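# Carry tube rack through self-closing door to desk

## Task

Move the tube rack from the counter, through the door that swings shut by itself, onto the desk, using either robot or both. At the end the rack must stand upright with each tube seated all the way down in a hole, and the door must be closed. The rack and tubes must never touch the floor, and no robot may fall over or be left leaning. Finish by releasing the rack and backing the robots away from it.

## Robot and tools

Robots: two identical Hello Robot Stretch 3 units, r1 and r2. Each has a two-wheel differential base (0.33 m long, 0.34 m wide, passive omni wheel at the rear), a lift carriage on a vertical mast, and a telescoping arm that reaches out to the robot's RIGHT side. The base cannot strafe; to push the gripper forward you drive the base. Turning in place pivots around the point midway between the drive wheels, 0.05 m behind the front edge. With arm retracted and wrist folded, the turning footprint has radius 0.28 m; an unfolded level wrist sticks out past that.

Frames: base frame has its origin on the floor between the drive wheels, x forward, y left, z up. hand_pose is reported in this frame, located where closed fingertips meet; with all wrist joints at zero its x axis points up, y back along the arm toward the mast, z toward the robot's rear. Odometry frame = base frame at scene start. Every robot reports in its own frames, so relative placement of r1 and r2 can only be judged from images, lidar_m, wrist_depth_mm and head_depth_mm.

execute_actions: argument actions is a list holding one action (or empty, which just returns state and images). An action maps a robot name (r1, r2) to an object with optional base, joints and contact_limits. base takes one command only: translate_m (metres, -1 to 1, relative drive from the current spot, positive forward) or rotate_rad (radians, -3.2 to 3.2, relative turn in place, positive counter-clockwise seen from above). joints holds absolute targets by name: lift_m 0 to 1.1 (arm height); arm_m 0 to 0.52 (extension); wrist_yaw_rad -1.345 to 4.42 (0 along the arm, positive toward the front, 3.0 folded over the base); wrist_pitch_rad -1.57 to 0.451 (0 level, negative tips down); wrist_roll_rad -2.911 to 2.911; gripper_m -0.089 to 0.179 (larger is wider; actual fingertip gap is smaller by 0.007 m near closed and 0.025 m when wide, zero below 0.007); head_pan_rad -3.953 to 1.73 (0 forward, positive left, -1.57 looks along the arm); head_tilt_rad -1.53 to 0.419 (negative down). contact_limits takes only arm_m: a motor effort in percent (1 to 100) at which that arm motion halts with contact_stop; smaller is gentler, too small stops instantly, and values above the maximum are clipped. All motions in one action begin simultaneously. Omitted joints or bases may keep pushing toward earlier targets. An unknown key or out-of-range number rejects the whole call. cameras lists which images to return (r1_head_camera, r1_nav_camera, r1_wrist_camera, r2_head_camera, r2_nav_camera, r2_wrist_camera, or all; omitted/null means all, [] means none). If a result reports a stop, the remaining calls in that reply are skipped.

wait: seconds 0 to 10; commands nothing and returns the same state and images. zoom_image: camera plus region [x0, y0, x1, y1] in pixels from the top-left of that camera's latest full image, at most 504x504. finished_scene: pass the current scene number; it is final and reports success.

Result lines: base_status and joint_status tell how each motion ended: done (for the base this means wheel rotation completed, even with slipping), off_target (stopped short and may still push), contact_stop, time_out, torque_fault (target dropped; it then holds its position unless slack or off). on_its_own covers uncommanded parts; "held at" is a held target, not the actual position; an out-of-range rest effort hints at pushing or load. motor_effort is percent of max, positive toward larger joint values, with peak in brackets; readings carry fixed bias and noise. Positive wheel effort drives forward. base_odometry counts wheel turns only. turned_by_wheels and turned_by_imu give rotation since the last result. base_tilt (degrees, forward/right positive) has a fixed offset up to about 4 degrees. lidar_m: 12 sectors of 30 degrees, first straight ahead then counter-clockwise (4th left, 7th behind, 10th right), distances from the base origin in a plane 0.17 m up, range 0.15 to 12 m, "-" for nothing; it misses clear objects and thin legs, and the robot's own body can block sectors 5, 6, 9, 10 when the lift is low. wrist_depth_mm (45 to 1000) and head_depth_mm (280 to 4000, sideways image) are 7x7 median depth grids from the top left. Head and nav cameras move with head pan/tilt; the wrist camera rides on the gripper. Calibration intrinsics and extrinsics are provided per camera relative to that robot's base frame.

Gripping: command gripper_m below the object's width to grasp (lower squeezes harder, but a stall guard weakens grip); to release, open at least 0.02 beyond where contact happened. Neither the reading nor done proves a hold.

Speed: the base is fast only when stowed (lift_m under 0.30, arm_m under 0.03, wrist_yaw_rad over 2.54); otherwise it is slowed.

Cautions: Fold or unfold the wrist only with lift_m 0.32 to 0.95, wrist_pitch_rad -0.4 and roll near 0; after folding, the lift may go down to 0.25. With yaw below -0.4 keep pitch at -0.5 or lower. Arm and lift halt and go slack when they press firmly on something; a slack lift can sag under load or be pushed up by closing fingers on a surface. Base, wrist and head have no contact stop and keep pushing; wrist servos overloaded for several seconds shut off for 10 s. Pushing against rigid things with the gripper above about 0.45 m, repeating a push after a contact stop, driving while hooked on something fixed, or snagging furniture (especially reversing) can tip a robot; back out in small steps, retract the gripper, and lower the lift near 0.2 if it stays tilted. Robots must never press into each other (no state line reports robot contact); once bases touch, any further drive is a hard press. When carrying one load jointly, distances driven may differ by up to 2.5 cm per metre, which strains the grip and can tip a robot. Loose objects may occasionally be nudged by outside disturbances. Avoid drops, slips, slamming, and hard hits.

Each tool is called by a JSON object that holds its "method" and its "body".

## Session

{"method": "execute_actions", "body": {"actions": []}}

Scene clock: 0.00 s.
r1.base_odometry: x=+0.000 y=+0.000 heading=+0.000 (m, m, rad; r1's odometry frame)
r1.turned_by_wheels: +0.000 (rad since the last result)
r1.turned_by_imu: +0.000 (rad since the last result)
r1.base_tilt: forward=-1.4 right=-0.9 (deg)
r1.lidar_m: 1.22 0.84 0.78 0.79 0.88 0.81 0.82 1.04 2.31 1.50 1.30 1.21
r1.head_depth_mm: 1096 1099 1102 1110 1112 1118 1121 / 1146 1149 1158 1153 1166 1171 1170 / 1201 1205 1211 1211 1218 1226 1234 / 1255 1268 1274 1278 1286 1297 1296 / 1315 1330 1340 1343 1349 1352 1366 / 1178 1202 1224 1238 1261 1284 1308 / 1017 1029 1042 1060 1080 1091 1111
r1.base_status: not commanded
r1.joint_positions: lift_m=+0.516 arm_m=-0.002 wrist_yaw_rad=+2.861 wrist_pitch_rad=-0.515 wrist_roll_rad=-0.014 gripper_m=+0.037 head_pan_rad=+0.003 head_tilt_rad=+0.004
r1.joint_status: not commanded
r1.motor_effort: left_wheel=+1 right_wheel=+0 lift_m=+35 arm_m=+0 wrist_yaw_rad=+0 wrist_pitch_rad=+6 wrist_roll_rad=+0 gripper_m=-1 head_pan_rad=+1 head_tilt_rad=+1 (%)
r1.hand_pose: x=+0.0373 y=+0.0601 z=+0.5080 quat_wxyz=(+0.274, +0.697, +0.085, +0.657) (m; r1's base frame)
r1.wrist_depth_mm: - 798 784 761 734 726 695 / - 894 857 819 829 773 753 / - 992 942 913 894 863 806 / - - - 995 977 935 924 / 826 838 853 866 893 936 981 / 713 - - 737 757 779 786 / 619 618 631 634 648 681 680
r2.base_odometry: x=+0.000 y=+0.000 heading=+0.000 (m, m, rad; r2's odometry frame)
r2.turned_by_wheels: +0.000 (rad since the last result)
r2.turned_by_imu: +0.000 (rad since the last result)
r2.base_tilt: forward=-0.4 right=-0.3 (deg)
r2.lidar_m: 1.69 1.53 1.34 0.87 0.79 0.80 0.99 1.62 1.63 2.00 1.83 1.86
r2.head_depth_mm: 2020 2087 2079 2099 2086 2093 2078 / 2115 2298 2288 2313 2302 2312 2228 / 2105 2552 2574 2579 2592 2575 2243 / 2104 2618 2622 2671 1973 1924 1960 / 2112 2422 2455 2463 1919 1775 1770 / 2127 2261 2271 2320 1923 1647 1663 / 1526 2111 2130 2153 1914 1541 1545
r2.base_status: not commanded
r2.joint_positions: lift_m=+0.429 arm_m=+0.002 wrist_yaw_rad=+3.127 wrist_pitch_rad=-0.489 wrist_roll_rad=+0.000 gripper_m=+0.037 head_pan_rad=-0.018 head_tilt_rad=-0.014
r2.joint_status: not commanded
r2.motor_effort: left_wheel=-1 right_wheel=+0 lift_m=+22 arm_m=+0 wrist_yaw_rad=+0 wrist_pitch_rad=+5 wrist_roll_rad=+0 gripper_m=+0 head_pan_rad=+0 head_tilt_rad=+1 (%)
r2.hand_pose: x=-0.0182 y=+0.0677 z=+0.4263 quat_wxyz=(+0.176, +0.687, +0.166, +0.685) (m; r2's base frame)
r2.wrist_depth_mm: 601 676 871 980 - - - / 637 713 - - - - - / 670 785 - - - - - / 714 828 - 906 941 971 - / 717 751 - 781 777 806 828 / 623 634 - 655 682 668 692 / 547 561 - 572 563 580 602
pictures: r1_head_camera (sideways: a quarter turn clockwise sets it upright), r1_nav_camera (sideways: a quarter turn counterclockwise sets it upright), r1_wrist_camera, r2_head_camera (sideways: a quarter turn clockwise sets it upright), r2_nav_camera (sideways: a quarter turn counterclockwise sets it upright), r2_wrist_camera
camera_calibration (this result's frames):
r1_head_camera: T_world_to_cam=[[-0.0226045, -0.0647657, -0.997644, 1.32053], [-0.0107735, 0.997857, -0.0645355, 0.0847999], [0.999686, 0.00928931, -0.0232538, -0.0195466], [0, 0, 0, 1]] pos_world=[0.050304, 0.00108839, 1.32244]
r1_nav_camera: T_world_to_cam=[[-0.0153459, 0.0311536, 0.999397, -1.25899], [-0.0438009, -0.998576, 0.0304554, 0.0147172], [0.998922, -0.0433072, 0.0166886, -0.0627762], [0, 0, 0, 1]] pos_world=[0.0440329, 0.0511996, 1.25883]
r1_wrist_camera: T_world_to_cam=[[0.965202, -0.253058, 0.0659241, -0.0594244], [-0.108984, -0.618423, -0.778251, 0.473436], [0.237712, 0.743985, -0.624483, 0.426004], [0, 0, 0, 1]] pos_world=[0.00768744, -0.0391941, 0.638402]
r2_head_camera: T_world_to_cam=[[-0.0287504, -0.00841052, -0.999551, 1.31969], [0.022727, 0.999701, -0.00906548, 0.0102693], [0.999328, -0.0229775, -0.0285507, -0.00483278], [0, 0, 0, 1]] pos_world=[0.0425379, 0.000722043, 1.31906]
r2_nav_camera: T_world_to_cam=[[-0.00220526, 0.00974017, 0.99995, -1.26099], [0.0411417, -0.999105, 0.00982267, 0.0414784], [0.999151, 0.0411613, 0.00180255, -0.0559265], [0, 0, 0, 1]] pos_world=[0.0513918, 0.0560255, 1.26062]
r2_wrist_camera: T_world_to_cam=[[0.998122, -0.046339, 0.0400725, 0.000888289], [0.00586778, -0.57879, -0.815455, 0.429873], [0.060981, 0.814159, -0.577431, 0.353454], [0, 0, 0, 1]] pos_world=[-0.024963, -0.0389202, 0.554603]
Images, in order (width x height): r1_head_camera 896x504, r1_nav_camera 672x504, r1_wrist_camera 644x364, r2_head_camera 896x504, r2_nav_camera 672x504, r2_wrist_camera 644x364.

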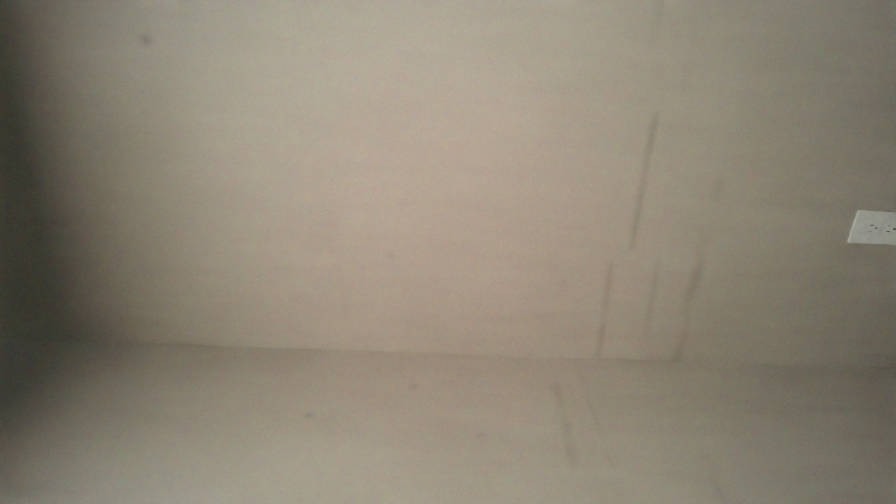

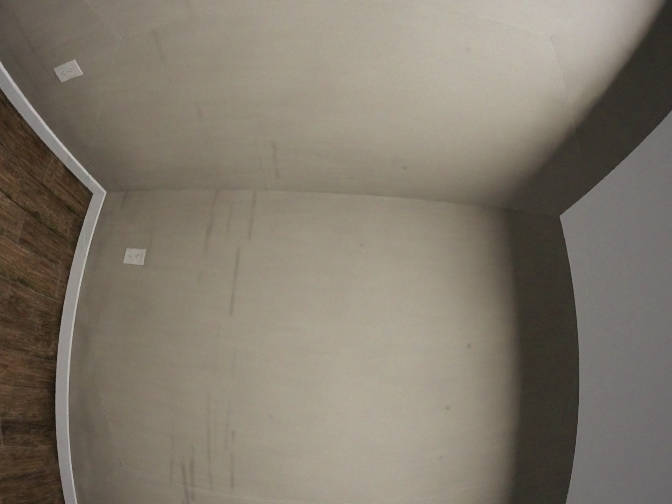

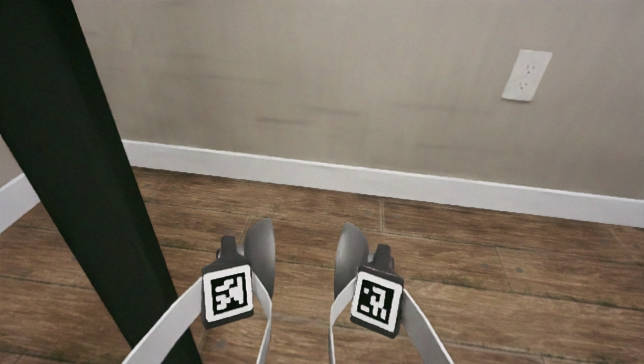

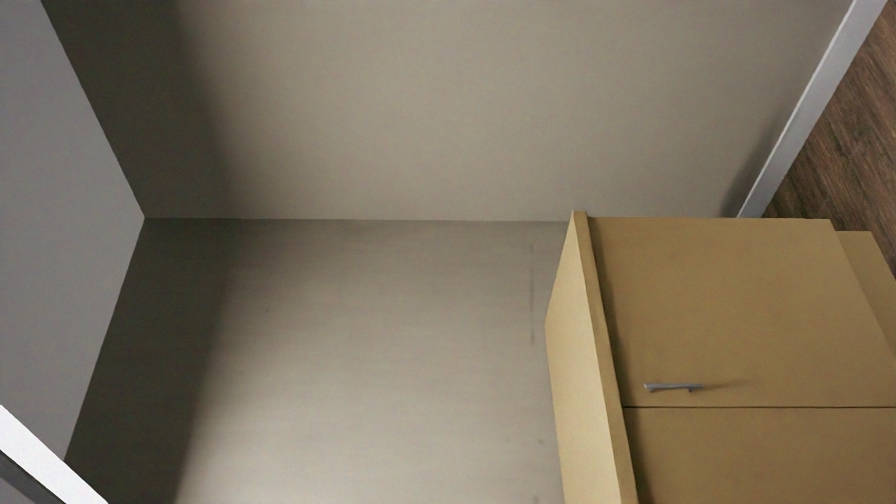

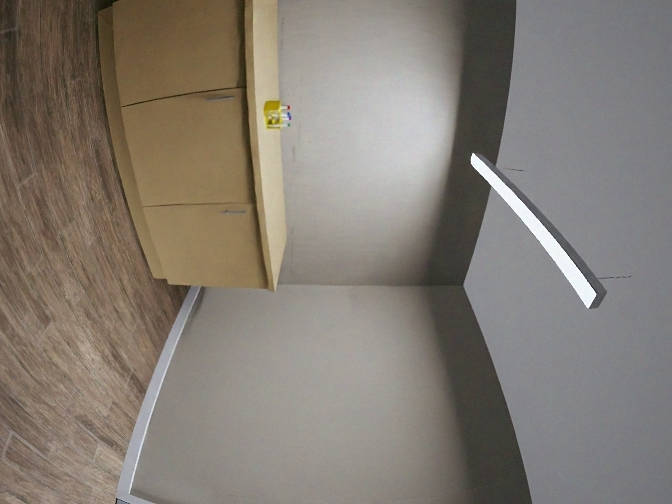

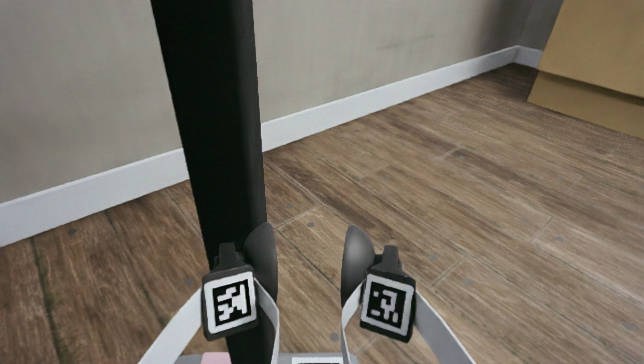

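{"method": "execute_actions", "body": {"actions": [{"r1":{"joints":{"head_pan_rad":-1.6,"head_tilt_rad":-0.5,"wrist_pitch_rad":-0.4,"wrist_yaw_rad":3.0}},"r2":{"joints":{"head_pan_rad":-1.2,"head_tilt_rad":-0.5,"wrist_pitch_rad":-0.4,"wrist_yaw_rad":3.0}}}], "cameras": ["r1_head_camera","r1_nav_camera","r2_head_camera","r2_nav_camera"]}}

{"method": "execute_actions", "body": {"actions": [{"r1":{"joints":{"lift_m":0.25}},"r2":{"joints":{"head_pan_rad":0.45,"head_tilt_rad":-0.3,"lift_m":0.25}}}], "cameras": ["r2_head_camera"]}}

Scene clock: 11.37 s.
r1.base_odometry: x=+0.000 y=+0.000 heading=+0.000 (m, m, rad; r1's odometry frame)
r1.turned_by_wheels: +0.000 (rad since the last result)
r1.turned_by_imu: -0.001 (rad since the last result)
r1.base_tilt: forward=-1.2 right=-1.0 (deg)
r1.lidar_m: 1.22 0.84 0.78 0.79 0.88 0.81 0.82 1.04 2.30 1.50 1.30 1.20
r1.head_depth_mm: 2462 2663 2902 2607 1901 1531 1264 / 2536 2685 3012 2572 1909 1520 1267 / 2628 2160 3006 2548 1915 1512 1260 / 2536 2124 3039 2564 1847 1516 1252 / 2079 2059 1575 1799 1868 1503 1250 / 1754 1782 2020 2202 1869 1485 1246 / 1518 1565 1720 1842 1821 1501 1249
r1.base_status: not commanded
r1.joint_positions: lift_m=+0.516 arm_m=-0.002 wrist_yaw_rad=+2.997 wrist_pitch_rad=-0.420 wrist_roll_rad=-0.014 gripper_m=+0.037 head_pan_rad=-1.593 head_tilt_rad=-0.493
r1.joint_status: all done
r1.motor_effort: left_wheel=+1(0) right_wheel=+0(0) lift_m=+34(35) arm_m=+0(0) wrist_yaw_rad=+2(3) wrist_pitch_rad=+9(10) wrist_roll_rad=+1(1) gripper_m=-1(0) head_pan_rad=-5(63) head_tilt_rad=-4(35) (%)
r1.hand_pose: x=+0.0111 y=+0.0790 z=+0.5286 quat_wxyz=(+0.197, +0.695, +0.099, +0.684) (m; r1's base frame)
r1.wrist_depth_mm: 726 - 827 769 717 682 640 / 779 - 894 831 773 731 685 / 803 - 950 907 817 775 724 / 844 - - 976 889 840 788 / 837 881 - 967 935 911 849 / 775 779 - 823 844 827 864 / 665 667 676 698 700 713 740
r2.base_odometry: x=+0.000 y=+0.000 heading=+0.000 (m, m, rad; r2's odometry frame)
r2.turned_by_wheels: +0.000 (rad since the last result)
r2.turned_by_imu: +0.000 (rad since the last result)
r2.base_tilt: forward=-0.4 right=-0.2 (deg)
r2.lidar_m: 1.68 1.53 1.34 0.87 0.79 0.80 0.99 1.62 1.63 2.00 1.84 1.85
r2.head_depth_mm: 1740 1893 2078 2320 1978 1605 1336 / 1689 1831 2019 2232 1998 1605 1334 / 1655 1799 1970 2157 2006 1596 1331 / 1618 1754 1906 2106 1981 1600 1341 / 1568 1700 1855 2052 1992 1601 1340 / 1545 1656 1793 1977 1981 1598 1336 / 1497 1625 1759 1925 1997 1596 1339
r2.base_status: not commanded
r2.joint_positions: lift_m=+0.429 arm_m=+0.002 wrist_yaw_rad=+3.002 wrist_pitch_rad=-0.419 wrist_roll_rad=+0.000 gripper_m=+0.037 head_pan_rad=-1.193 head_tilt_rad=-0.494
r2.joint_status: all done
r2.motor_effort: left_wheel=-1(1) right_wheel=+0(0) lift_m=+22(22) arm_m=-2(1) wrist_yaw_rad=-3(1) wrist_pitch_rad=+6(6) wrist_roll_rad=+0(0) gripper_m=+0(0) head_pan_rad=-3(34) head_tilt_rad=-4(32) (%)
r2.hand_pose: x=+0.0099 y=+0.0749 z=+0.4416 quat_wxyz=(+0.195, +0.700, +0.099, +0.680) (m; r2's base frame)
r2.wrist_depth_mm: 595 - 883 - - - - / 634 - 922 - - - - / 662 - - - - - - / 715 - 981 - - - - / 739 786 847 837 863 860 874 / 678 675 - 709 742 731 735 / 579 586 585 608 592 618 620
pictures: r1_head_camera (sideways: a quarter turn clockwise sets it upright), r1_nav_camera (sideways: a quarter turn counterclockwise sets it upright), r2_head_camera (sideways: a quarter turn clockwise sets it upright), r2_nav_camera (sideways: a quarter turn counterclockwise sets it upright)
camera_calibration (this result's frames):
r1_head_camera: T_world_to_cam=[[-0.0537822, 0.497095, -0.866028, 1.14875], [0.998465, 0.0153045, -0.0532221, 0.063876], [-0.0132024, -0.867561, -0.497155, 0.603427], [0, 0, 0, 1]] pos_world=[0.00597115, -0.0485069, 1.29825]
r1_nav_camera: T_world_to_cam=[[0.0210252, -0.463744, 0.88572, -1.11059], [-0.997586, 0.0489147, 0.0492913, -0.00396067], [-0.0661833, -0.884618, -0.461596, 0.566247], [0, 0, 0, 1]] pos_world=[0.0568755, -0.0139244, 1.24525]
r2_head_camera: T_world_to_cam=[[-0.187821, 0.448779, -0.873682, 1.1562], [0.92941, 0.368905, -0.0103077, 0.0063496], [0.31768, -0.813945, -0.486388, 0.595215], [0, 0, 0, 1]] pos_world=[0.0221694, -0.0367491, 1.29972]
r2_nav_camera: T_world_to_cam=[[0.178468, -0.423121, 0.888323, -1.11616], [-0.906761, -0.421241, -0.0184703, 0.0840922], [0.382013, -0.8022, -0.458848, 0.547408], [0, 0, 0, 1]] pos_world=[0.066334, 0.00228275, 1.24424]
Images, in order (width x height): r1_head_camera 896x504, r1_nav_camera 672x504, r2_head_camera 896x504, r2_nav_camera 672x504.

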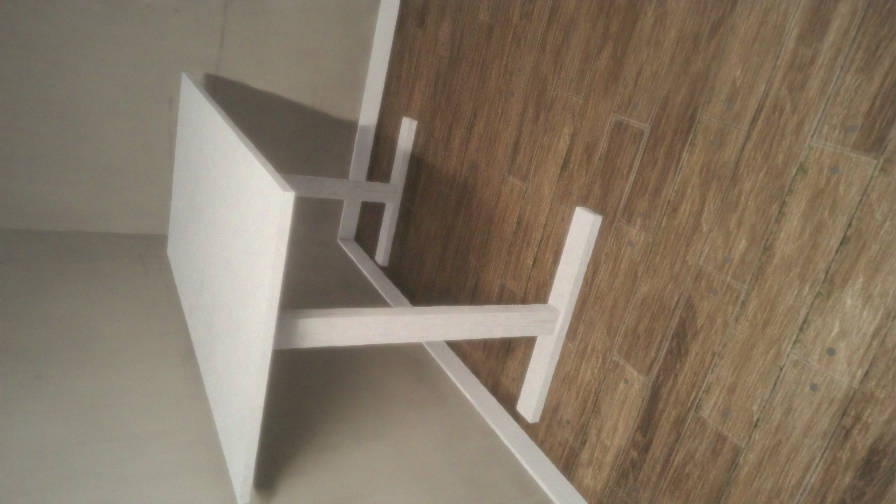

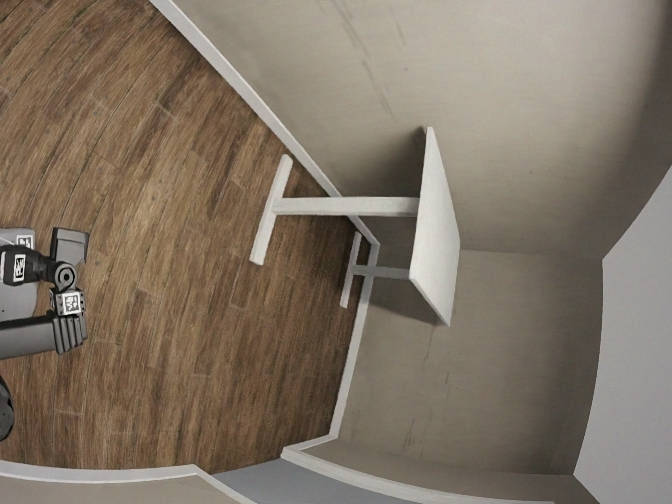

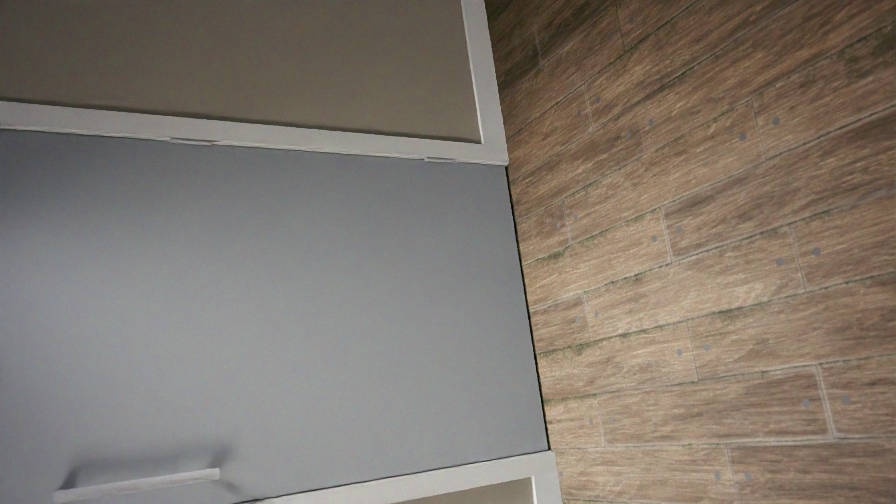

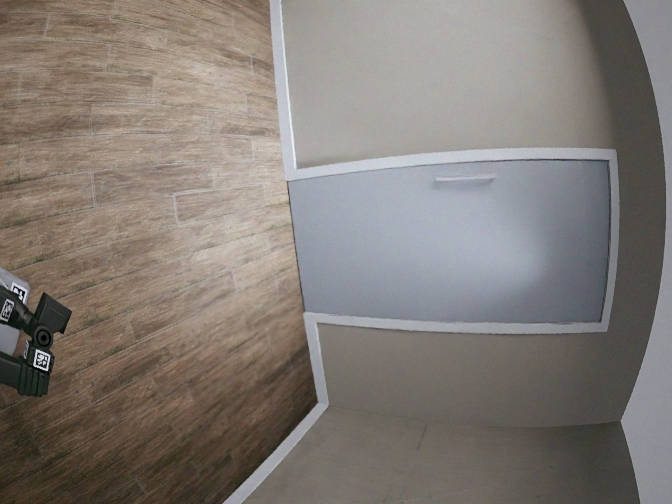

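Scene clock: 14.63 s.
r1.base_odometry: x=+0.000 y=+0.000 heading=+0.000 (m, m, rad; r1's odometry frame)
r1.turned_by_wheels: +0.000 (rad since the last result)
r1.turned_by_imu: -0.001 (rad since the last result)
r1.base_tilt: forward=-1.3 right=-1.0 (deg)
r1.lidar_m: 1.22 0.84 0.78 0.79 0.88 0.81 0.82 1.04 2.31 1.50 1.30 1.20
r1.head_depth_mm: 2450 2659 2883 2576 1913 1527 1268 / 2534 2711 3022 2553 1913 1520 1265 / 2654 2167 3025 2552 1898 1512 1260 / 2558 2126 3065 2551 1832 1514 1260 / 2086 2065 1572 1804 1873 1510 1253 / 1753 1776 2003 2197 1881 1499 1253 / 1516 1570 1725 1843 1822 1501 1240
r1.base_status: not commanded
r1.joint_positions: lift_m=+0.250 arm_m=-0.002 wrist_yaw_rad=+2.997 wrist_pitch_rad=-0.419 wrist_roll_rad=-0.014 gripper_m=+0.037 head_pan_rad=-1.593 head_tilt_rad=-0.493
r1.joint_status: all done
r1.motor_effort: left_wheel=+0(0) right_wheel=+0(0) lift_m=+23(27) arm_m=+0(0) wrist_yaw_rad=+2(2) wrist_pitch_rad=+9(9) wrist_roll_rad=+1(1) gripper_m=-1(0) head_pan_rad=-5(4) head_tilt_rad=-3(4) (%)
r1.hand_pose: x=+0.0111 y=+0.0792 z=+0.2628 quat_wxyz=(+0.196, +0.695, +0.098, +0.684) (m; r1's base frame)
r1.wrist_depth_mm: 737 - 815 760 717 688 643 / 765 - 898 808 788 715 676 / 783 - 906 871 814 761 716 / 656 - 710 723 744 779 758 / 539 538 590 591 600 613 627 / 467 - - - 494 500 515 / - - - 410 413 424 435
r2.base_odometry: x=+0.000 y=+0.000 heading=+0.000 (m, m, rad; r2's odometry frame)
r2.turned_by_wheels: +0.000 (rad since the last result)
r2.turned_by_imu: +0.000 (rad since the last result)
r2.base_tilt: forward=-0.4 right=-0.3 (deg)
r2.lidar_m: 1.69 1.53 1.34 0.86 0.79 0.80 0.99 1.61 1.63 1.99 1.84 1.86
r2.head_depth_mm: 2004 2129 2212 1705 1827 1909 1549 / 1966 2082 2157 1656 1783 1885 1551 / 1934 2027 2117 1633 1746 1824 1551 / 1897 1989 2063 1601 1695 1811 1540 / 1860 1966 2037 1568 1658 1746 1542 / 1828 1908 2027 1521 1618 1742 1538 / 1798 1909 1965 1504 1576 1684 1540
r2.base_status: not commanded
r2.joint_positions: lift_m=+0.251 arm_m=+0.002 wrist_yaw_rad=+3.002 wrist_pitch_rad=-0.417 wrist_roll_rad=+0.000 gripper_m=+0.037 head_pan_rad=+0.443 head_tilt_rad=-0.310
r2.joint_status: all done
r2.motor_effort: left_wheel=-1(1) right_wheel=-1(0) lift_m=+13(19) arm_m=-1(1) wrist_yaw_rad=-3(2) wrist_pitch_rad=+6(6) wrist_roll_rad=+0(1) gripper_m=+1(1) head_pan_rad=+2(35) head_tilt_rad=+5(24) (%)
r2.hand_pose: x=+0.0100 y=+0.0751 z=+0.2634 quat_wxyz=(+0.195, +0.700, +0.098, +0.680) (m; r2's base frame)
r2.wrist_depth_mm: 591 - 862 - - - - / 634 - 949 - - - - / 669 - 883 931 956 - - / 656 - 698 708 740 744 771 / 554 550 590 573 585 601 617 / 464 483 - 498 500 495 502 / - - - - 408 427 424
pictures: r2_head_camera (sideways: a quarter turn clockwise sets it upright)
camera_calibration (this result's frames):
r2_head_camera: T_world_to_cam=[[-0.284247, -0.144671, -0.947773, 1.25347], [-0.426609, 0.90438, -0.0101029, 0.0143571], [0.858608, 0.401457, -0.318785, 0.373812], [0, 0, 0, 1]] pos_world=[0.0414609, 0.0182867, 1.30731]
Images, in order (width x height): r2_head_camera 896x504.

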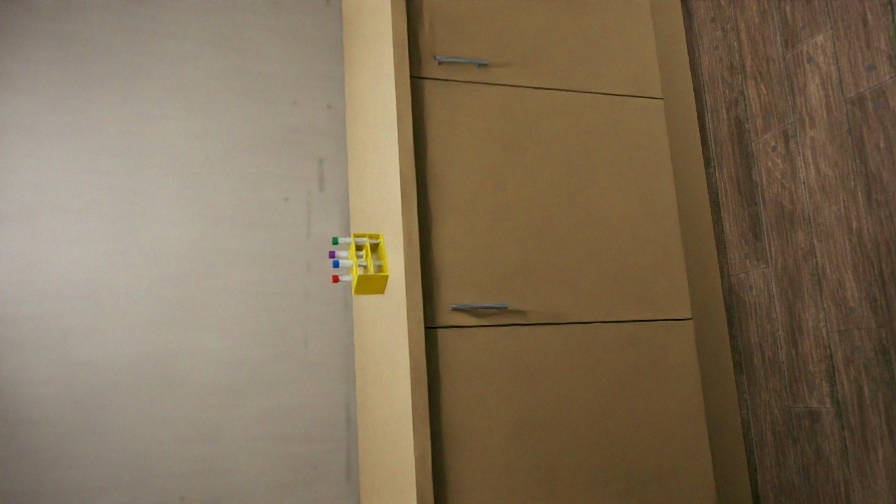

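{"method": "zoom_image", "body": {"camera": "r2_head_camera", "region": [320, 220, 410, 305]}}

Region (320, 220, 410, 305) of r2_head_camera's 896x504 image, scaled by 5.600, with more detail than that image has.

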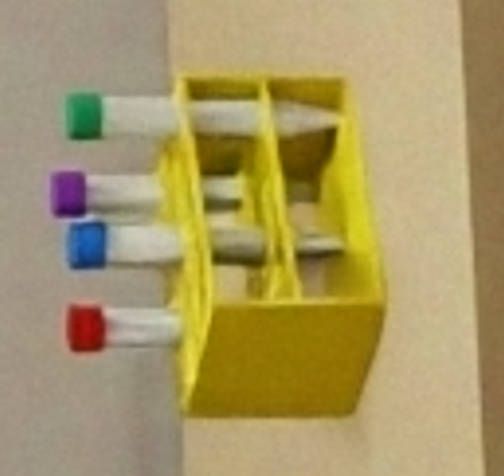

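{"method": "execute_actions", "body": {"actions": [{"r1":{"base":{"rotate_rad":-2.187},"joints":{"head_pan_rad":-0.5,"head_tilt_rad":-0.6}},"r2":{"base":{"rotate_rad":0.069}}}], "cameras": ["r1_head_camera","r1_nav_camera"]}}

{"method": "execute_actions", "body": {"actions": [{"r1":{"base":{"translate_m":1.0}},"r2":{"base":{"translate_m":1.0}}}], "cameras": []}}

Scene clock: 52.20 s.
r1.base_odometry: x=+0.000 y=+0.000 heading=-2.187 (m, m, rad; r1's odometry frame)
r1.turned_by_wheels: -2.187 (rad since the last result)
r1.turned_by_imu: -2.181 (rad since the last result)
r1.base_tilt: forward=-1.1 right=-1.1 (deg)
r1.lidar_m: 1.94 1.50 1.36 1.20 1.21 0.88 0.78 0.78 0.92 0.81 0.81 0.97
r1.head_depth_mm: 774 836 906 992 1098 1226 1198 / 846 922 1011 1114 1255 1351 1196 / 937 1026 1139 1280 1459 1412 1198 / 1046 1163 1301 1488 1615 1411 1191 / 1176 1323 1546 1803 1711 1403 1186 / 1511 1740 2028 2175 1708 1393 1190 / 1788 2043 2381 2154 1687 1390 1188
r1.base_status: done
r1.joint_positions: lift_m=+0.250 arm_m=-0.002 wrist_yaw_rad=+2.997 wrist_pitch_rad=-0.419 wrist_roll_rad=-0.014 gripper_m=+0.037 head_pan_rad=-0.507 head_tilt_rad=-0.593
r1.joint_status: all done
r1.motor_effort: left_wheel=+3(11) right_wheel=-2(6) lift_m=+23(23) arm_m=-1(1) wrist_yaw_rad=+3(2) wrist_pitch_rad=+9(9) wrist_roll_rad=+0(0) gripper_m=+0(1) head_pan_rad=+5(65) head_tilt_rad=-4(16) (%)
r1.hand_pose: x=+0.0110 y=+0.0792 z=+0.2628 quat_wxyz=(+0.196, +0.695, +0.098, +0.684) (m; r1's base frame)
r1.wrist_depth_mm: 897 - - - - - - / 975 - - - - - - / 852 - 963 986 - - - / 674 - 710 730 764 779 815 / 540 542 595 581 598 610 623 / 471 - - - 497 501 515 / - - - 413 413 424 438
r2.base_odometry: x=+0.000 y=+0.000 heading=+0.069 (m, m, rad; r2's odometry frame)
r2.turned_by_wheels: +0.069 (rad since the last result)
r2.turned_by_imu: +0.070 (rad since the last result)
r2.base_tilt: forward=-0.4 right=-0.2 (deg)
r2.lidar_m: 1.64 1.53 1.23 0.84 0.79 0.81 1.04 1.62 1.65 1.96 1.83 1.88
r2.head_depth_mm: 1935 2035 2147 1642 1763 1849 1543 / 1918 2031 2120 1625 1727 1813 1545 / 1892 1992 2083 1605 1693 1819 1539 / 1876 1975 2057 1576 1672 1763 1550 / 1852 1953 2017 1559 1641 1749 1540 / 1827 1925 2005 1534 1617 1751 1542 / 1810 1907 1990 1503 1591 1713 1539
r2.base_status: done
r2.joint_positions: lift_m=+0.251 arm_m=+0.002 wrist_yaw_rad=+3.002 wrist_pitch_rad=-0.417 wrist_roll_rad=+0.000 gripper_m=+0.037 head_pan_rad=+0.443 head_tilt_rad=-0.310
r2.joint_status: not commanded
r2.motor_effort: left_wheel=-4(8) right_wheel=+2(5) lift_m=+12(13) arm_m=-1(0) wrist_yaw_rad=-1(2) wrist_pitch_rad=+6(6) wrist_roll_rad=+0(1) gripper_m=+0(0) head_pan_rad=+2(3) head_tilt_rad=+5(6) (%)
r2.hand_pose: x=+0.0101 y=+0.0751 z=+0.2634 quat_wxyz=(+0.195, +0.700, +0.098, +0.680) (m; r2's base frame)
r2.wrist_depth_mm: 593 - 839 - - - - / 639 - 878 - - - - / 663 - 884 941 993 - - / 658 - 703 712 733 751 756 / 541 552 596 581 578 600 604 / 460 479 - 499 503 497 498 / - - - - 411 428 428
pictures: r1_head_camera (sideways: a quarter turn clockwise sets it upright), r1_nav_camera (sideways: a quarter turn counterclockwise sets it upright)
camera_calibration (this result's frames):
r1_head_camera: T_world_to_cam=[[-0.537739, 0.22473, -0.812609, 1.08205], [0.4476, 0.892876, -0.0492688, 0.0620828], [0.714486, -0.390217, -0.580724, 0.707716], [0, 0, 0, 1]] pos_world=[0.0484203, -0.0224387, 1.29333]
r1_nav_camera: T_world_to_cam=[[0.494809, -0.239182, 0.835438, -1.04791], [-0.504063, -0.862116, 0.0517244, -0.0101322], [0.707873, -0.446707, -0.547146, 0.672837], [0, 0, 0, 1]] pos_world=[0.0371252, 0.0411848, 1.24413]
Images, in order (width x height): r1_head_camera 896x504, r1_nav_camera 672x504.

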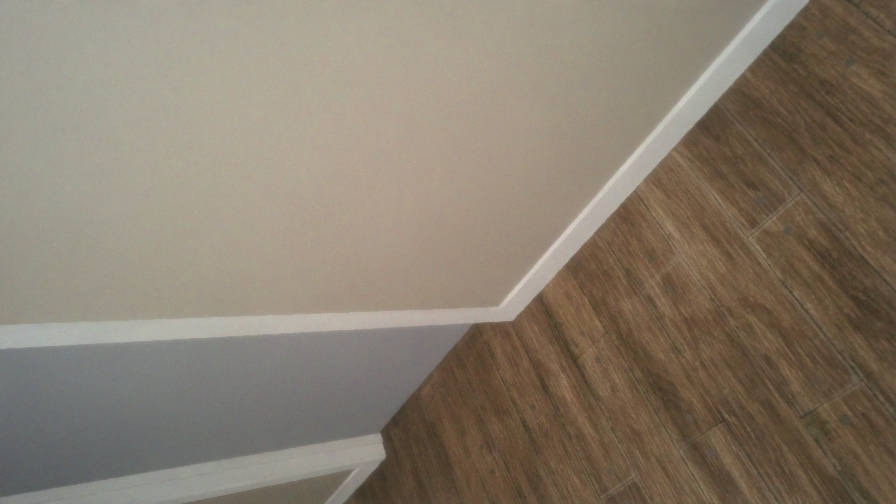

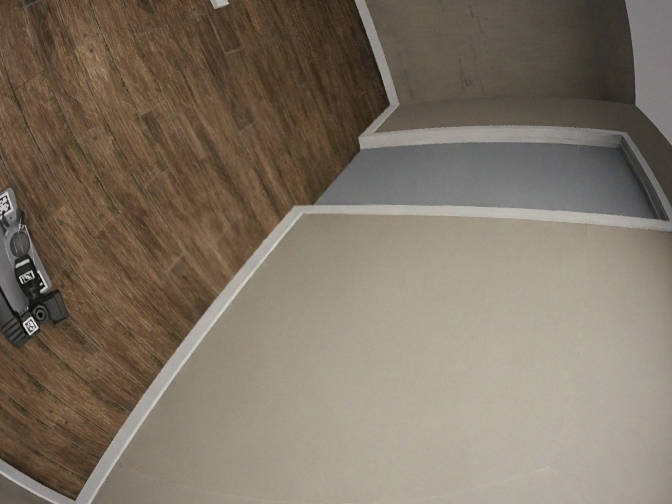

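Scene clock: 57.13 s.
r1.base_odometry: x=-0.578 y=-0.816 heading=-2.187 (m, m, rad; r1's odometry frame)
r1.turned_by_wheels: +0.000 (rad since the last result)
r1.turned_by_imu: +0.006 (rad since the last result)
r1.base_tilt: forward=-1.3 right=-1.1 (deg)
r1.lidar_m: 1.33 1.84 1.60 1.00 1.42 1.70 1.76 1.11 0.68 0.60 0.60 0.81
r1.head_depth_mm: 646 697 756 828 897 885 1004 / 708 769 844 932 1047 1178 1147 / 783 862 950 1067 1214 1336 1196 / 874 973 1094 1250 1455 1410 1188 / 994 1122 1283 1497 1656 1401 1188 / 1083 1214 1390 1659 1700 1402 1191 / 1196 1423 1723 1989 1685 1390 1187
r1.base_status: done
r1.joint_positions: lift_m=+0.250 arm_m=-0.002 wrist_yaw_rad=+2.998 wrist_pitch_rad=-0.419 wrist_roll_rad=-0.014 gripper_m=+0.037 head_pan_rad=-0.507 head_tilt_rad=-0.593
r1.joint_status: not commanded
r1.motor_effort: left_wheel=+3(11) right_wheel=-2(4) lift_m=+24(23) arm_m=-1(1) wrist_yaw_rad=+2(2) wrist_pitch_rad=+8(9) wrist_roll_rad=+0(1) gripper_m=+0(1) head_pan_rad=+4(5) head_tilt_rad=-4(3) (%)
r1.hand_pose: x=+0.0109 y=+0.0792 z=+0.2628 quat_wxyz=(+0.196, +0.695, +0.099, +0.685) (m; r1's base frame)
r1.wrist_depth_mm: - - - - - - - / - - - - - - - / 863 - 954 966 - - - / 671 - 717 732 753 785 811 / 540 543 594 584 592 613 616 / 468 - - - 501 502 514 / - - - 414 416 428 430
r2.base_odometry: x=+0.998 y=+0.069 heading=+0.069 (m, m, rad; r2's odometry frame)
r2.turned_by_wheels: +0.000 (rad since the last result)
r2.turned_by_imu: +0.008 (rad since the last result)
r2.base_tilt: forward=-0.4 right=-0.3 (deg)
r2.lidar_m: 0.76 0.71 0.73 0.94 1.36 1.39 1.81 2.44 1.96 1.35 1.27 1.30
r2.head_depth_mm: 1184 1255 1328 1245 813 849 913 / 1171 1235 1305 1247 809 830 899 / 1153 1218 1289 1248 809 820 881 / 1142 1208 1272 1248 809 805 867 / 1133 1190 1261 1239 807 792 852 / 1118 1177 1248 1247 804 780 834 / 1105 1166 1236 1242 806 764 821
r2.base_status: done
r2.joint_positions: lift_m=+0.251 arm_m=+0.002 wrist_yaw_rad=+3.001 wrist_pitch_rad=-0.417 wrist_roll_rad=+0.000 gripper_m=+0.037 head_pan_rad=+0.443 head_tilt_rad=-0.309
r2.joint_status: not commanded
r2.motor_effort: left_wheel=-3(8) right_wheel=+2(8) lift_m=+13(13) arm_m=+0(1) wrist_yaw_rad=-2(2) wrist_pitch_rad=+6(6) wrist_roll_rad=+0(1) gripper_m=+0(0) head_pan_rad=+2(1) head_tilt_rad=+5(5) (%)
r2.hand_pose: x=+0.0102 y=+0.0751 z=+0.2634 quat_wxyz=(+0.195, +0.700, +0.098, +0.680) (m; r2's base frame)
r2.wrist_depth_mm: - - - 945 767 644 547 / - - - - 853 665 570 / 893 - 931 962 889 757 610 / 669 - 694 724 735 739 656 / 562 544 585 581 579 600 605 / 465 474 - 495 498 495 505 / - - - - 409 430 423
pictures: none
No camera images: the call's "cameras" was empty. Leave "cameras" out to get every camera's image.

{"method": "execute_actions", "body": {"actions": [{"r1":{"base":{"translate_m":0.69}},"r2":{"base":{"translate_m":0.227}}}], "cameras": []}}

{"method": "execute_actions", "body": {"actions": [{"r1":{"base":{"rotate_rad":-1.37},"joints":{"head_pan_rad":0,"head_tilt_rad":-0.9}},"r2":{"base":{"rotate_rad":2.58},"joints":{"head_pan_rad":-1.57,"head_tilt_rad":-0.5}}}], "cameras": ["r1_head_camera","r1_nav_camera","r2_head_camera"]}}

{"method": "execute_actions", "body": {"actions": [{"r1":{"base":{"translate_m":0.45},"joints":{"head_pan_rad":-2.6,"head_tilt_rad":-1.0}},"r2":{"joints":{"lift_m":0.93}}}], "cameras": ["r1_nav_camera"]}}

Scene clock: 70.73 s.
r1.base_odometry: x=-0.976 y=-1.379 heading=-2.187 (m, m, rad; r1's odometry frame)
r1.turned_by_wheels: +0.000 (rad since the last result)
r1.turned_by_imu: +0.003 (rad since the last result)
r1.base_tilt: forward=-1.3 right=-1.0 (deg)
r1.lidar_m: 1.02 1.32 1.43 1.56 1.56 1.87 2.43 0.84 0.60 0.54 0.54 0.64
r1.head_depth_mm: 506 545 592 644 710 796 898 / 552 603 660 730 814 926 1064 / 554 627 710 819 934 1098 1171 / 568 626 710 815 970 1165 1197 / 658 741 851 990 1199 1348 1190 / 761 874 1030 1252 1552 1396 1179 / 908 1069 1301 1517 1641 1393 1186
r1.base_status: done
r1.joint_positions: lift_m=+0.250 arm_m=-0.002 wrist_yaw_rad=+2.998 wrist_pitch_rad=-0.419 wrist_roll_rad=-0.014 gripper_m=+0.037 head_pan_rad=-0.507 head_tilt_rad=-0.593
r1.joint_status: not commanded
r1.motor_effort: left_wheel=+2(10) right_wheel=-1(4) lift_m=+24(24) arm_m=-1(1) wrist_yaw_rad=+2(2) wrist_pitch_rad=+9(9) wrist_roll_rad=+0(1) gripper_m=+0(1) head_pan_rad=+5(5) head_tilt_rad=-4(4) (%)
r1.hand_pose: x=+0.0109 y=+0.0792 z=+0.2629 quat_wxyz=(+0.196, +0.695, +0.099, +0.685) (m; r1's base frame)
r1.wrist_depth_mm: - - - - - - - / - - - - - - - / 824 - 926 994 - - - / 680 - 721 729 742 787 807 / 540 544 587 572 593 609 614 / 463 - - - 502 502 518 / - - - 414 415 426 438
r2.base_odometry: x=+1.224 y=+0.084 heading=+0.069 (m, m, rad; r2's odometry frame)
r2.turned_by_wheels: +0.000 (rad since the last result)
r2.turned_by_imu: +0.002 (rad since the last result)
r2.base_tilt: forward=-0.4 right=-0.2 (deg)
r2.lidar_m: 0.56 0.53 0.54 0.70 1.49 1.52 1.98 2.62 1.76 1.21 1.15 0.82
r2.head_depth_mm: 1004 1064 1132 1174 814 622 659 / 996 1054 1117 1158 810 600 645 / 989 1041 1107 1155 809 598 636 / 976 1024 1092 1138 809 598 618 / 966 1017 1078 1120 809 597 614 / 952 1009 1061 1106 807 598 603 / 946 998 1049 1096 806 597 592
r2.base_status: done
r2.joint_positions: lift_m=+0.251 arm_m=+0.002 wrist_yaw_rad=+3.001 wrist_pitch_rad=-0.417 wrist_roll_rad=+0.000 gripper_m=+0.037 head_pan_rad=+0.443 head_tilt_rad=-0.309
r2.joint_status: not commanded
r2.motor_effort: left_wheel=-2(8) right_wheel=+1(7) lift_m=+13(13) arm_m=+0(0) wrist_yaw_rad=-1(1) wrist_pitch_rad=+6(6) wrist_roll_rad=+0(0) gripper_m=+0(0) head_pan_rad=+2(2) head_tilt_rad=+4(4) (%)
r2.hand_pose: x=+0.0102 y=+0.0751 z=+0.2634 quat_wxyz=(+0.195, +0.700, +0.098, +0.680) (m; r2's base frame)
r2.wrist_depth_mm: - - 938 707 574 473 415 / - - - 792 601 502 430 / 860 - 931 888 686 520 442 / 678 - 704 709 706 605 493 / 546 545 592 586 584 588 540 / 462 482 - 504 500 496 497 / - - - - 406 424 432
pictures: none
No camera images: the call's "cameras" was empty. Leave "cameras" out to get every camera's image.

Scene clock: 73.53 s.
r1.base_odometry: x=-0.976 y=-1.379 heading=+2.727 (m, m, rad; r1's odometry frame)
r1.turned_by_wheels: -1.370 (rad since the last result)
r1.turned_by_imu: -1.366 (rad since the last result)
r1.base_tilt: forward=-1.4 right=-1.1 (deg)
r1.lidar_m: 0.54 0.55 0.68 1.32 1.37 1.43 1.56 1.13 2.19 1.85 0.64 0.56
r1.head_depth_mm: 451 529 644 816 1071 1211 1104 / 451 531 645 820 1131 1232 1103 / 452 533 647 821 1132 1228 1102 / 453 534 651 828 1138 1222 1098 / 454 535 651 828 1148 1226 1098 / 455 536 651 836 1150 1225 1091 / 456 537 654 838 1155 1220 1092
r1.base_status: done
r1.joint_positions: lift_m=+0.250 arm_m=-0.002 wrist_yaw_rad=+2.998 wrist_pitch_rad=-0.419 wrist_roll_rad=-0.014 gripper_m=+0.037 head_pan_rad=-0.007 head_tilt_rad=-0.889
r1.joint_status: all done
r1.motor_effort: left_wheel=+2(13) right_wheel=-2(5) lift_m=+23(24) arm_m=-1(1) wrist_yaw_rad=+1(3) wrist_pitch_rad=+9(9) wrist_roll_rad=+0(0) gripper_m=-1(0) head_pan_rad=+5(45) head_tilt_rad=-6(32) (%)
r1.hand_pose: x=+0.0109 y=+0.0792 z=+0.2629 quat_wxyz=(+0.196, +0.695, +0.099, +0.685) (m; r1's base frame)
r1.wrist_depth_mm: - - - - 993 603 527 / - - - - - 617 536 / 863 - 938 973 901 663 532 / 664 - 707 729 751 697 532 / 545 543 594 585 599 595 550 / 468 - - - 496 503 504 / - - - 417 419 434 438
r2.base_odometry: x=+1.224 y=+0.084 heading=+2.648 (m, m, rad; r2's odometry frame)
r2.turned_by_wheels: +2.580 (rad since the last result)
r2.turned_by_imu: +2.620 (rad since the last result)
r2.base_tilt: forward=-0.4 right=-0.2 (deg)
r2.lidar_m: 1.51 1.92 2.63 1.85 1.23 1.15 1.16 0.57 0.53 0.53 0.67 1.49
r2.head_depth_mm: 948 1011 1072 800 604 641 720 / 985 1058 1116 797 625 680 768 / 1025 1110 1158 801 649 726 827 / 1068 1165 1189 793 675 777 893 / 1118 1222 1187 799 733 833 971 / 1171 1280 1188 801 784 902 1062 / 1231 1352 1185 799 837 979 1184
r2.base_status: done
r2.joint_positions: lift_m=+0.251 arm_m=+0.002 wrist_yaw_rad=+3.001 wrist_pitch_rad=-0.417 wrist_roll_rad=+0.000 gripper_m=+0.037 head_pan_rad=-1.563 head_tilt_rad=-0.494
r2.joint_status: all done
r2.motor_effort: left_wheel=-3(9) right_wheel=+2(7) lift_m=+13(13) arm_m=-1(0) wrist_yaw_rad=-1(1) wrist_pitch_rad=+6(6) wrist_roll_rad=+0(0) gripper_m=+0(0) head_pan_rad=-3(33) head_tilt_rad=-3(24) (%)
r2.hand_pose: x=+0.0102 y=+0.0751 z=+0.2634 quat_wxyz=(+0.195, +0.700, +0.098, +0.680) (m; r2's base frame)
r2.wrist_depth_mm: - - - - - - - / - - - - - - - / 853 - 940 933 974 - - / 666 - 708 723 739 777 765 / 543 557 599 577 588 597 607 / 462 478 - 503 507 500 503 / - - - - 401 421 425
pictures: r1_head_camera (sideways: a quarter turn clockwise sets it upright), r1_nav_camera (sideways: a quarter turn counterclockwise sets it upright), r2_head_camera (sideways: a quarter turn clockwise sets it upright)
camera_calibration (this result's frames):
r1_head_camera: T_world_to_cam=[[-0.791763, -0.0591457, -0.607958, 0.816892], [-0.0478834, 0.998248, -0.0347553, 0.046194], [0.608948, 0.0015931, -0.793208, 0.984724], [0, 0, 0, 1]] pos_world=[0.0493511, 0.000633797, 1.27933]
r1_nav_camera: T_world_to_cam=[[0.769019, 0.0258225, 0.638704, -0.793172], [-0.0128931, -0.998354, 0.0558867, -0.0185263], [0.639096, -0.0512128, -0.76742, 0.959774], [0, 0, 0, 1]] pos_world=[-0.00366229, 0.0511386, 1.24419]
r2_head_camera: T_world_to_cam=[[-0.0126684, 0.487167, -0.873217, 1.15453], [0.999919, 0.00752597, -0.0103079, 0.0059197], [0.00155015, -0.873277, -0.487222, 0.598229], [0, 0, 0, 1]] pos_world=[0.00777949, -0.0400716, 1.29968]
Images, in order (width x height): r1_head_camera 896x504, r1_nav_camera 672x504, r2_head_camera 896x504.

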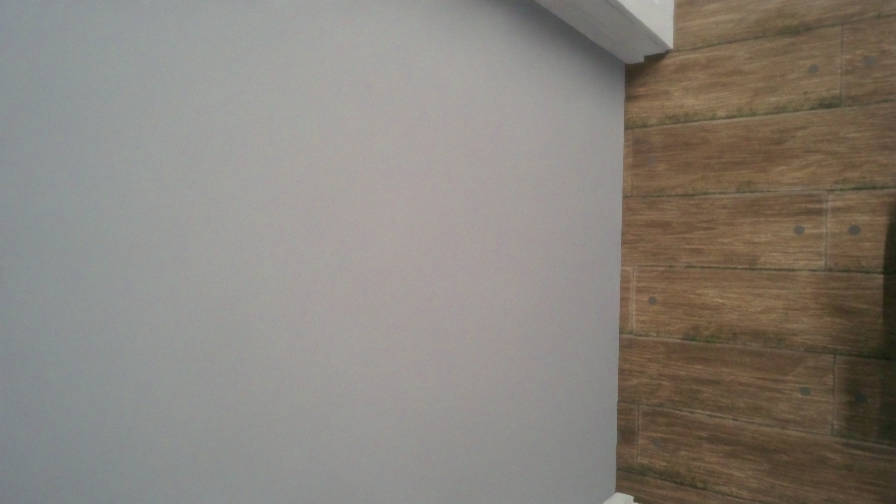

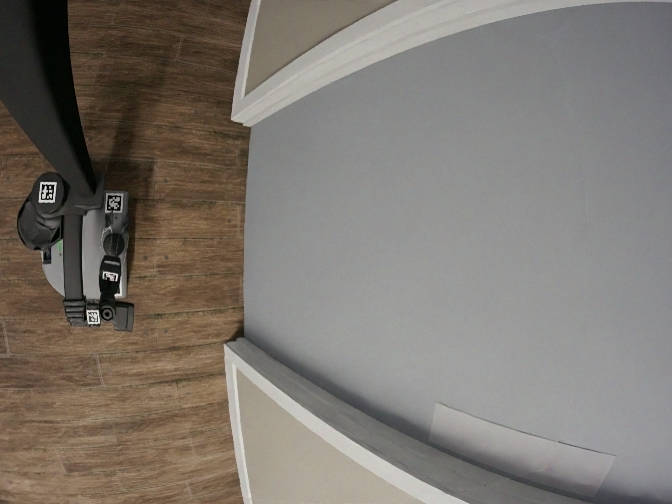

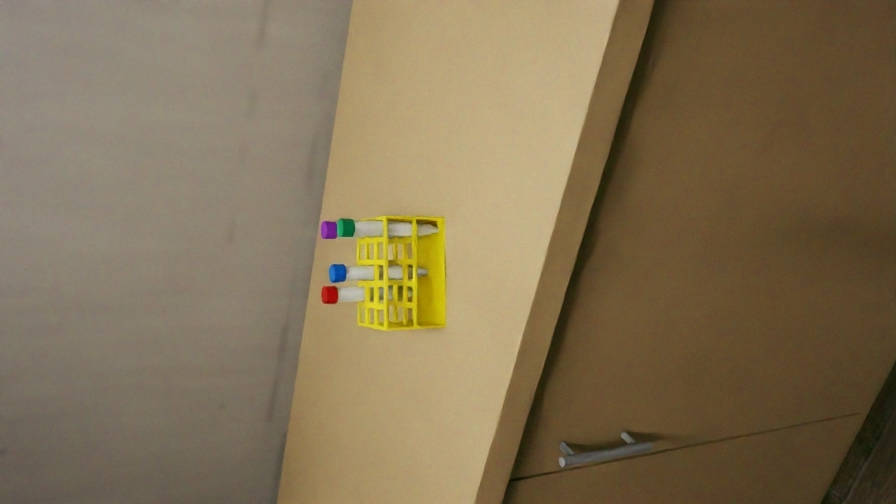

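Scene clock: 80.53 s.
r1.base_odometry: x=-1.388 y=-1.198 heading=+2.727 (m, m, rad; r1's odometry frame)
r1.turned_by_wheels: +0.000 (rad since the last result)
r1.turned_by_imu: +0.001 (rad since the last result)
r1.base_tilt: forward=-1.3 right=-1.1 (deg)
r1.lidar_m: - - 0.15 0.33 1.38 1.80 1.57 2.08 2.52 0.35 0.15 -
r1.head_depth_mm: 1854 1865 1698 1486 1333 1199 1086 / 2005 1979 1686 1485 1323 1229 - / 2133 1965 1684 1492 1323 1230 - / 2214 1964 1694 1491 1326 1242 - / 2278 1980 1693 1481 1318 1233 1049 / 2304 1957 1681 1471 1321 1195 795 / 2309 1945 1670 1490 1326 1147 614
r1.base_status: done
r1.joint_positions: lift_m=+0.250 arm_m=-0.002 wrist_yaw_rad=+2.998 wrist_pitch_rad=-0.419 wrist_roll_rad=-0.014 gripper_m=+0.037 head_pan_rad=-2.593 head_tilt_rad=-0.988
r1.joint_status: all done
r1.motor_effort: left_wheel=+3(12) right_wheel=-2(3) lift_m=+24(23) arm_m=-1(1) wrist_yaw_rad=+1(2) wrist_pitch_rad=+9(9) wrist_roll_rad=+0(0) gripper_m=+0(0) head_pan_rad=-5(64) head_tilt_rad=-7(18) (%)
r1.hand_pose: x=+0.0109 y=+0.0792 z=+0.2629 quat_wxyz=(+0.196, +0.695, +0.099, +0.685) (m; r1's base frame)
r1.wrist_depth_mm: - - - 479 195 122 88 / - - - 510 198 123 89 / 884 - 920 517 200 123 89 / 661 - 696 537 203 125 90 / 549 539 590 553 204 126 90 / 467 - - - 189 127 91 / - - - 392 210 128 91
r2.base_odometry: x=+1.224 y=+0.084 heading=+2.648 (m, m, rad; r2's odometry frame)
r2.turned_by_wheels: +0.000 (rad since the last result)
r2.turned_by_imu: +0.001 (rad since the last result)
r2.base_tilt: forward=-0.4 right=-0.3 (deg)
r2.lidar_m: 1.50 1.92 2.63 1.84 1.23 1.15 1.16 0.57 0.53 0.54 0.67 1.48
r2.head_depth_mm: 949 1020 1074 801 603 630 - / 982 1062 1113 799 625 682 - / 1027 1103 1153 800 648 725 - / 1068 1162 1192 796 673 775 - / 1120 1221 1189 802 731 833 - / 1177 1277 1191 799 785 901 1056 / 1231 1351 1187 797 833 977 1186
r2.base_status: not commanded
r2.joint_positions: lift_m=+0.929 arm_m=+0.002 wrist_yaw_rad=+3.001 wrist_pitch_rad=-0.417 wrist_roll_rad=+0.000 gripper_m=+0.037 head_pan_rad=-1.563 head_tilt_rad=-0.494
r2.joint_status: all done
r2.motor_effort: left_wheel=-3(3) right_wheel=+2(2) lift_m=+30(29) arm_m=-1(1) wrist_yaw_rad=-1(0) wrist_pitch_rad=+6(6) wrist_roll_rad=+0(1) gripper_m=+1(0) head_pan_rad=-3(3) head_tilt_rad=-4(3) (%)
r2.hand_pose: x=+0.0102 y=+0.0751 z=+0.9424 quat_wxyz=(+0.195, +0.700, +0.098, +0.680) (m; r2's base frame)
r2.wrist_depth_mm: - - - - - - - / - - - - - - - / - - - - - - - / - - - - - - - / - - - - - - - / - - - - - - - / - - - - - - -
pictures: r1_nav_camera (sideways: a quarter turn counterclockwise sets it upright)
camera_calibration (this result's frames):
r1_nav_camera: T_world_to_cam=[[-0.69042, -0.458542, 0.559517, -0.6811], [-0.520372, 0.852088, 0.0561965, -0.0158268], [-0.502527, -0.252358, -0.826911, 1.04409], [0, 0, 0, 1]] pos_world=[0.0462006, -0.0353433, 1.24534]
Images, in order (width x height): r1_nav_camera 672x504.

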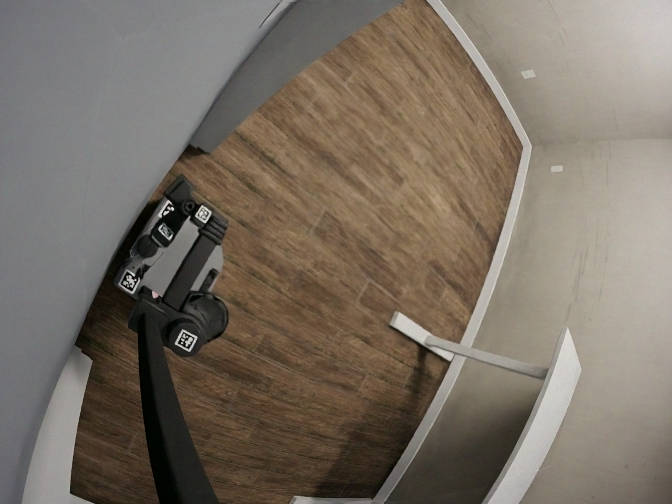

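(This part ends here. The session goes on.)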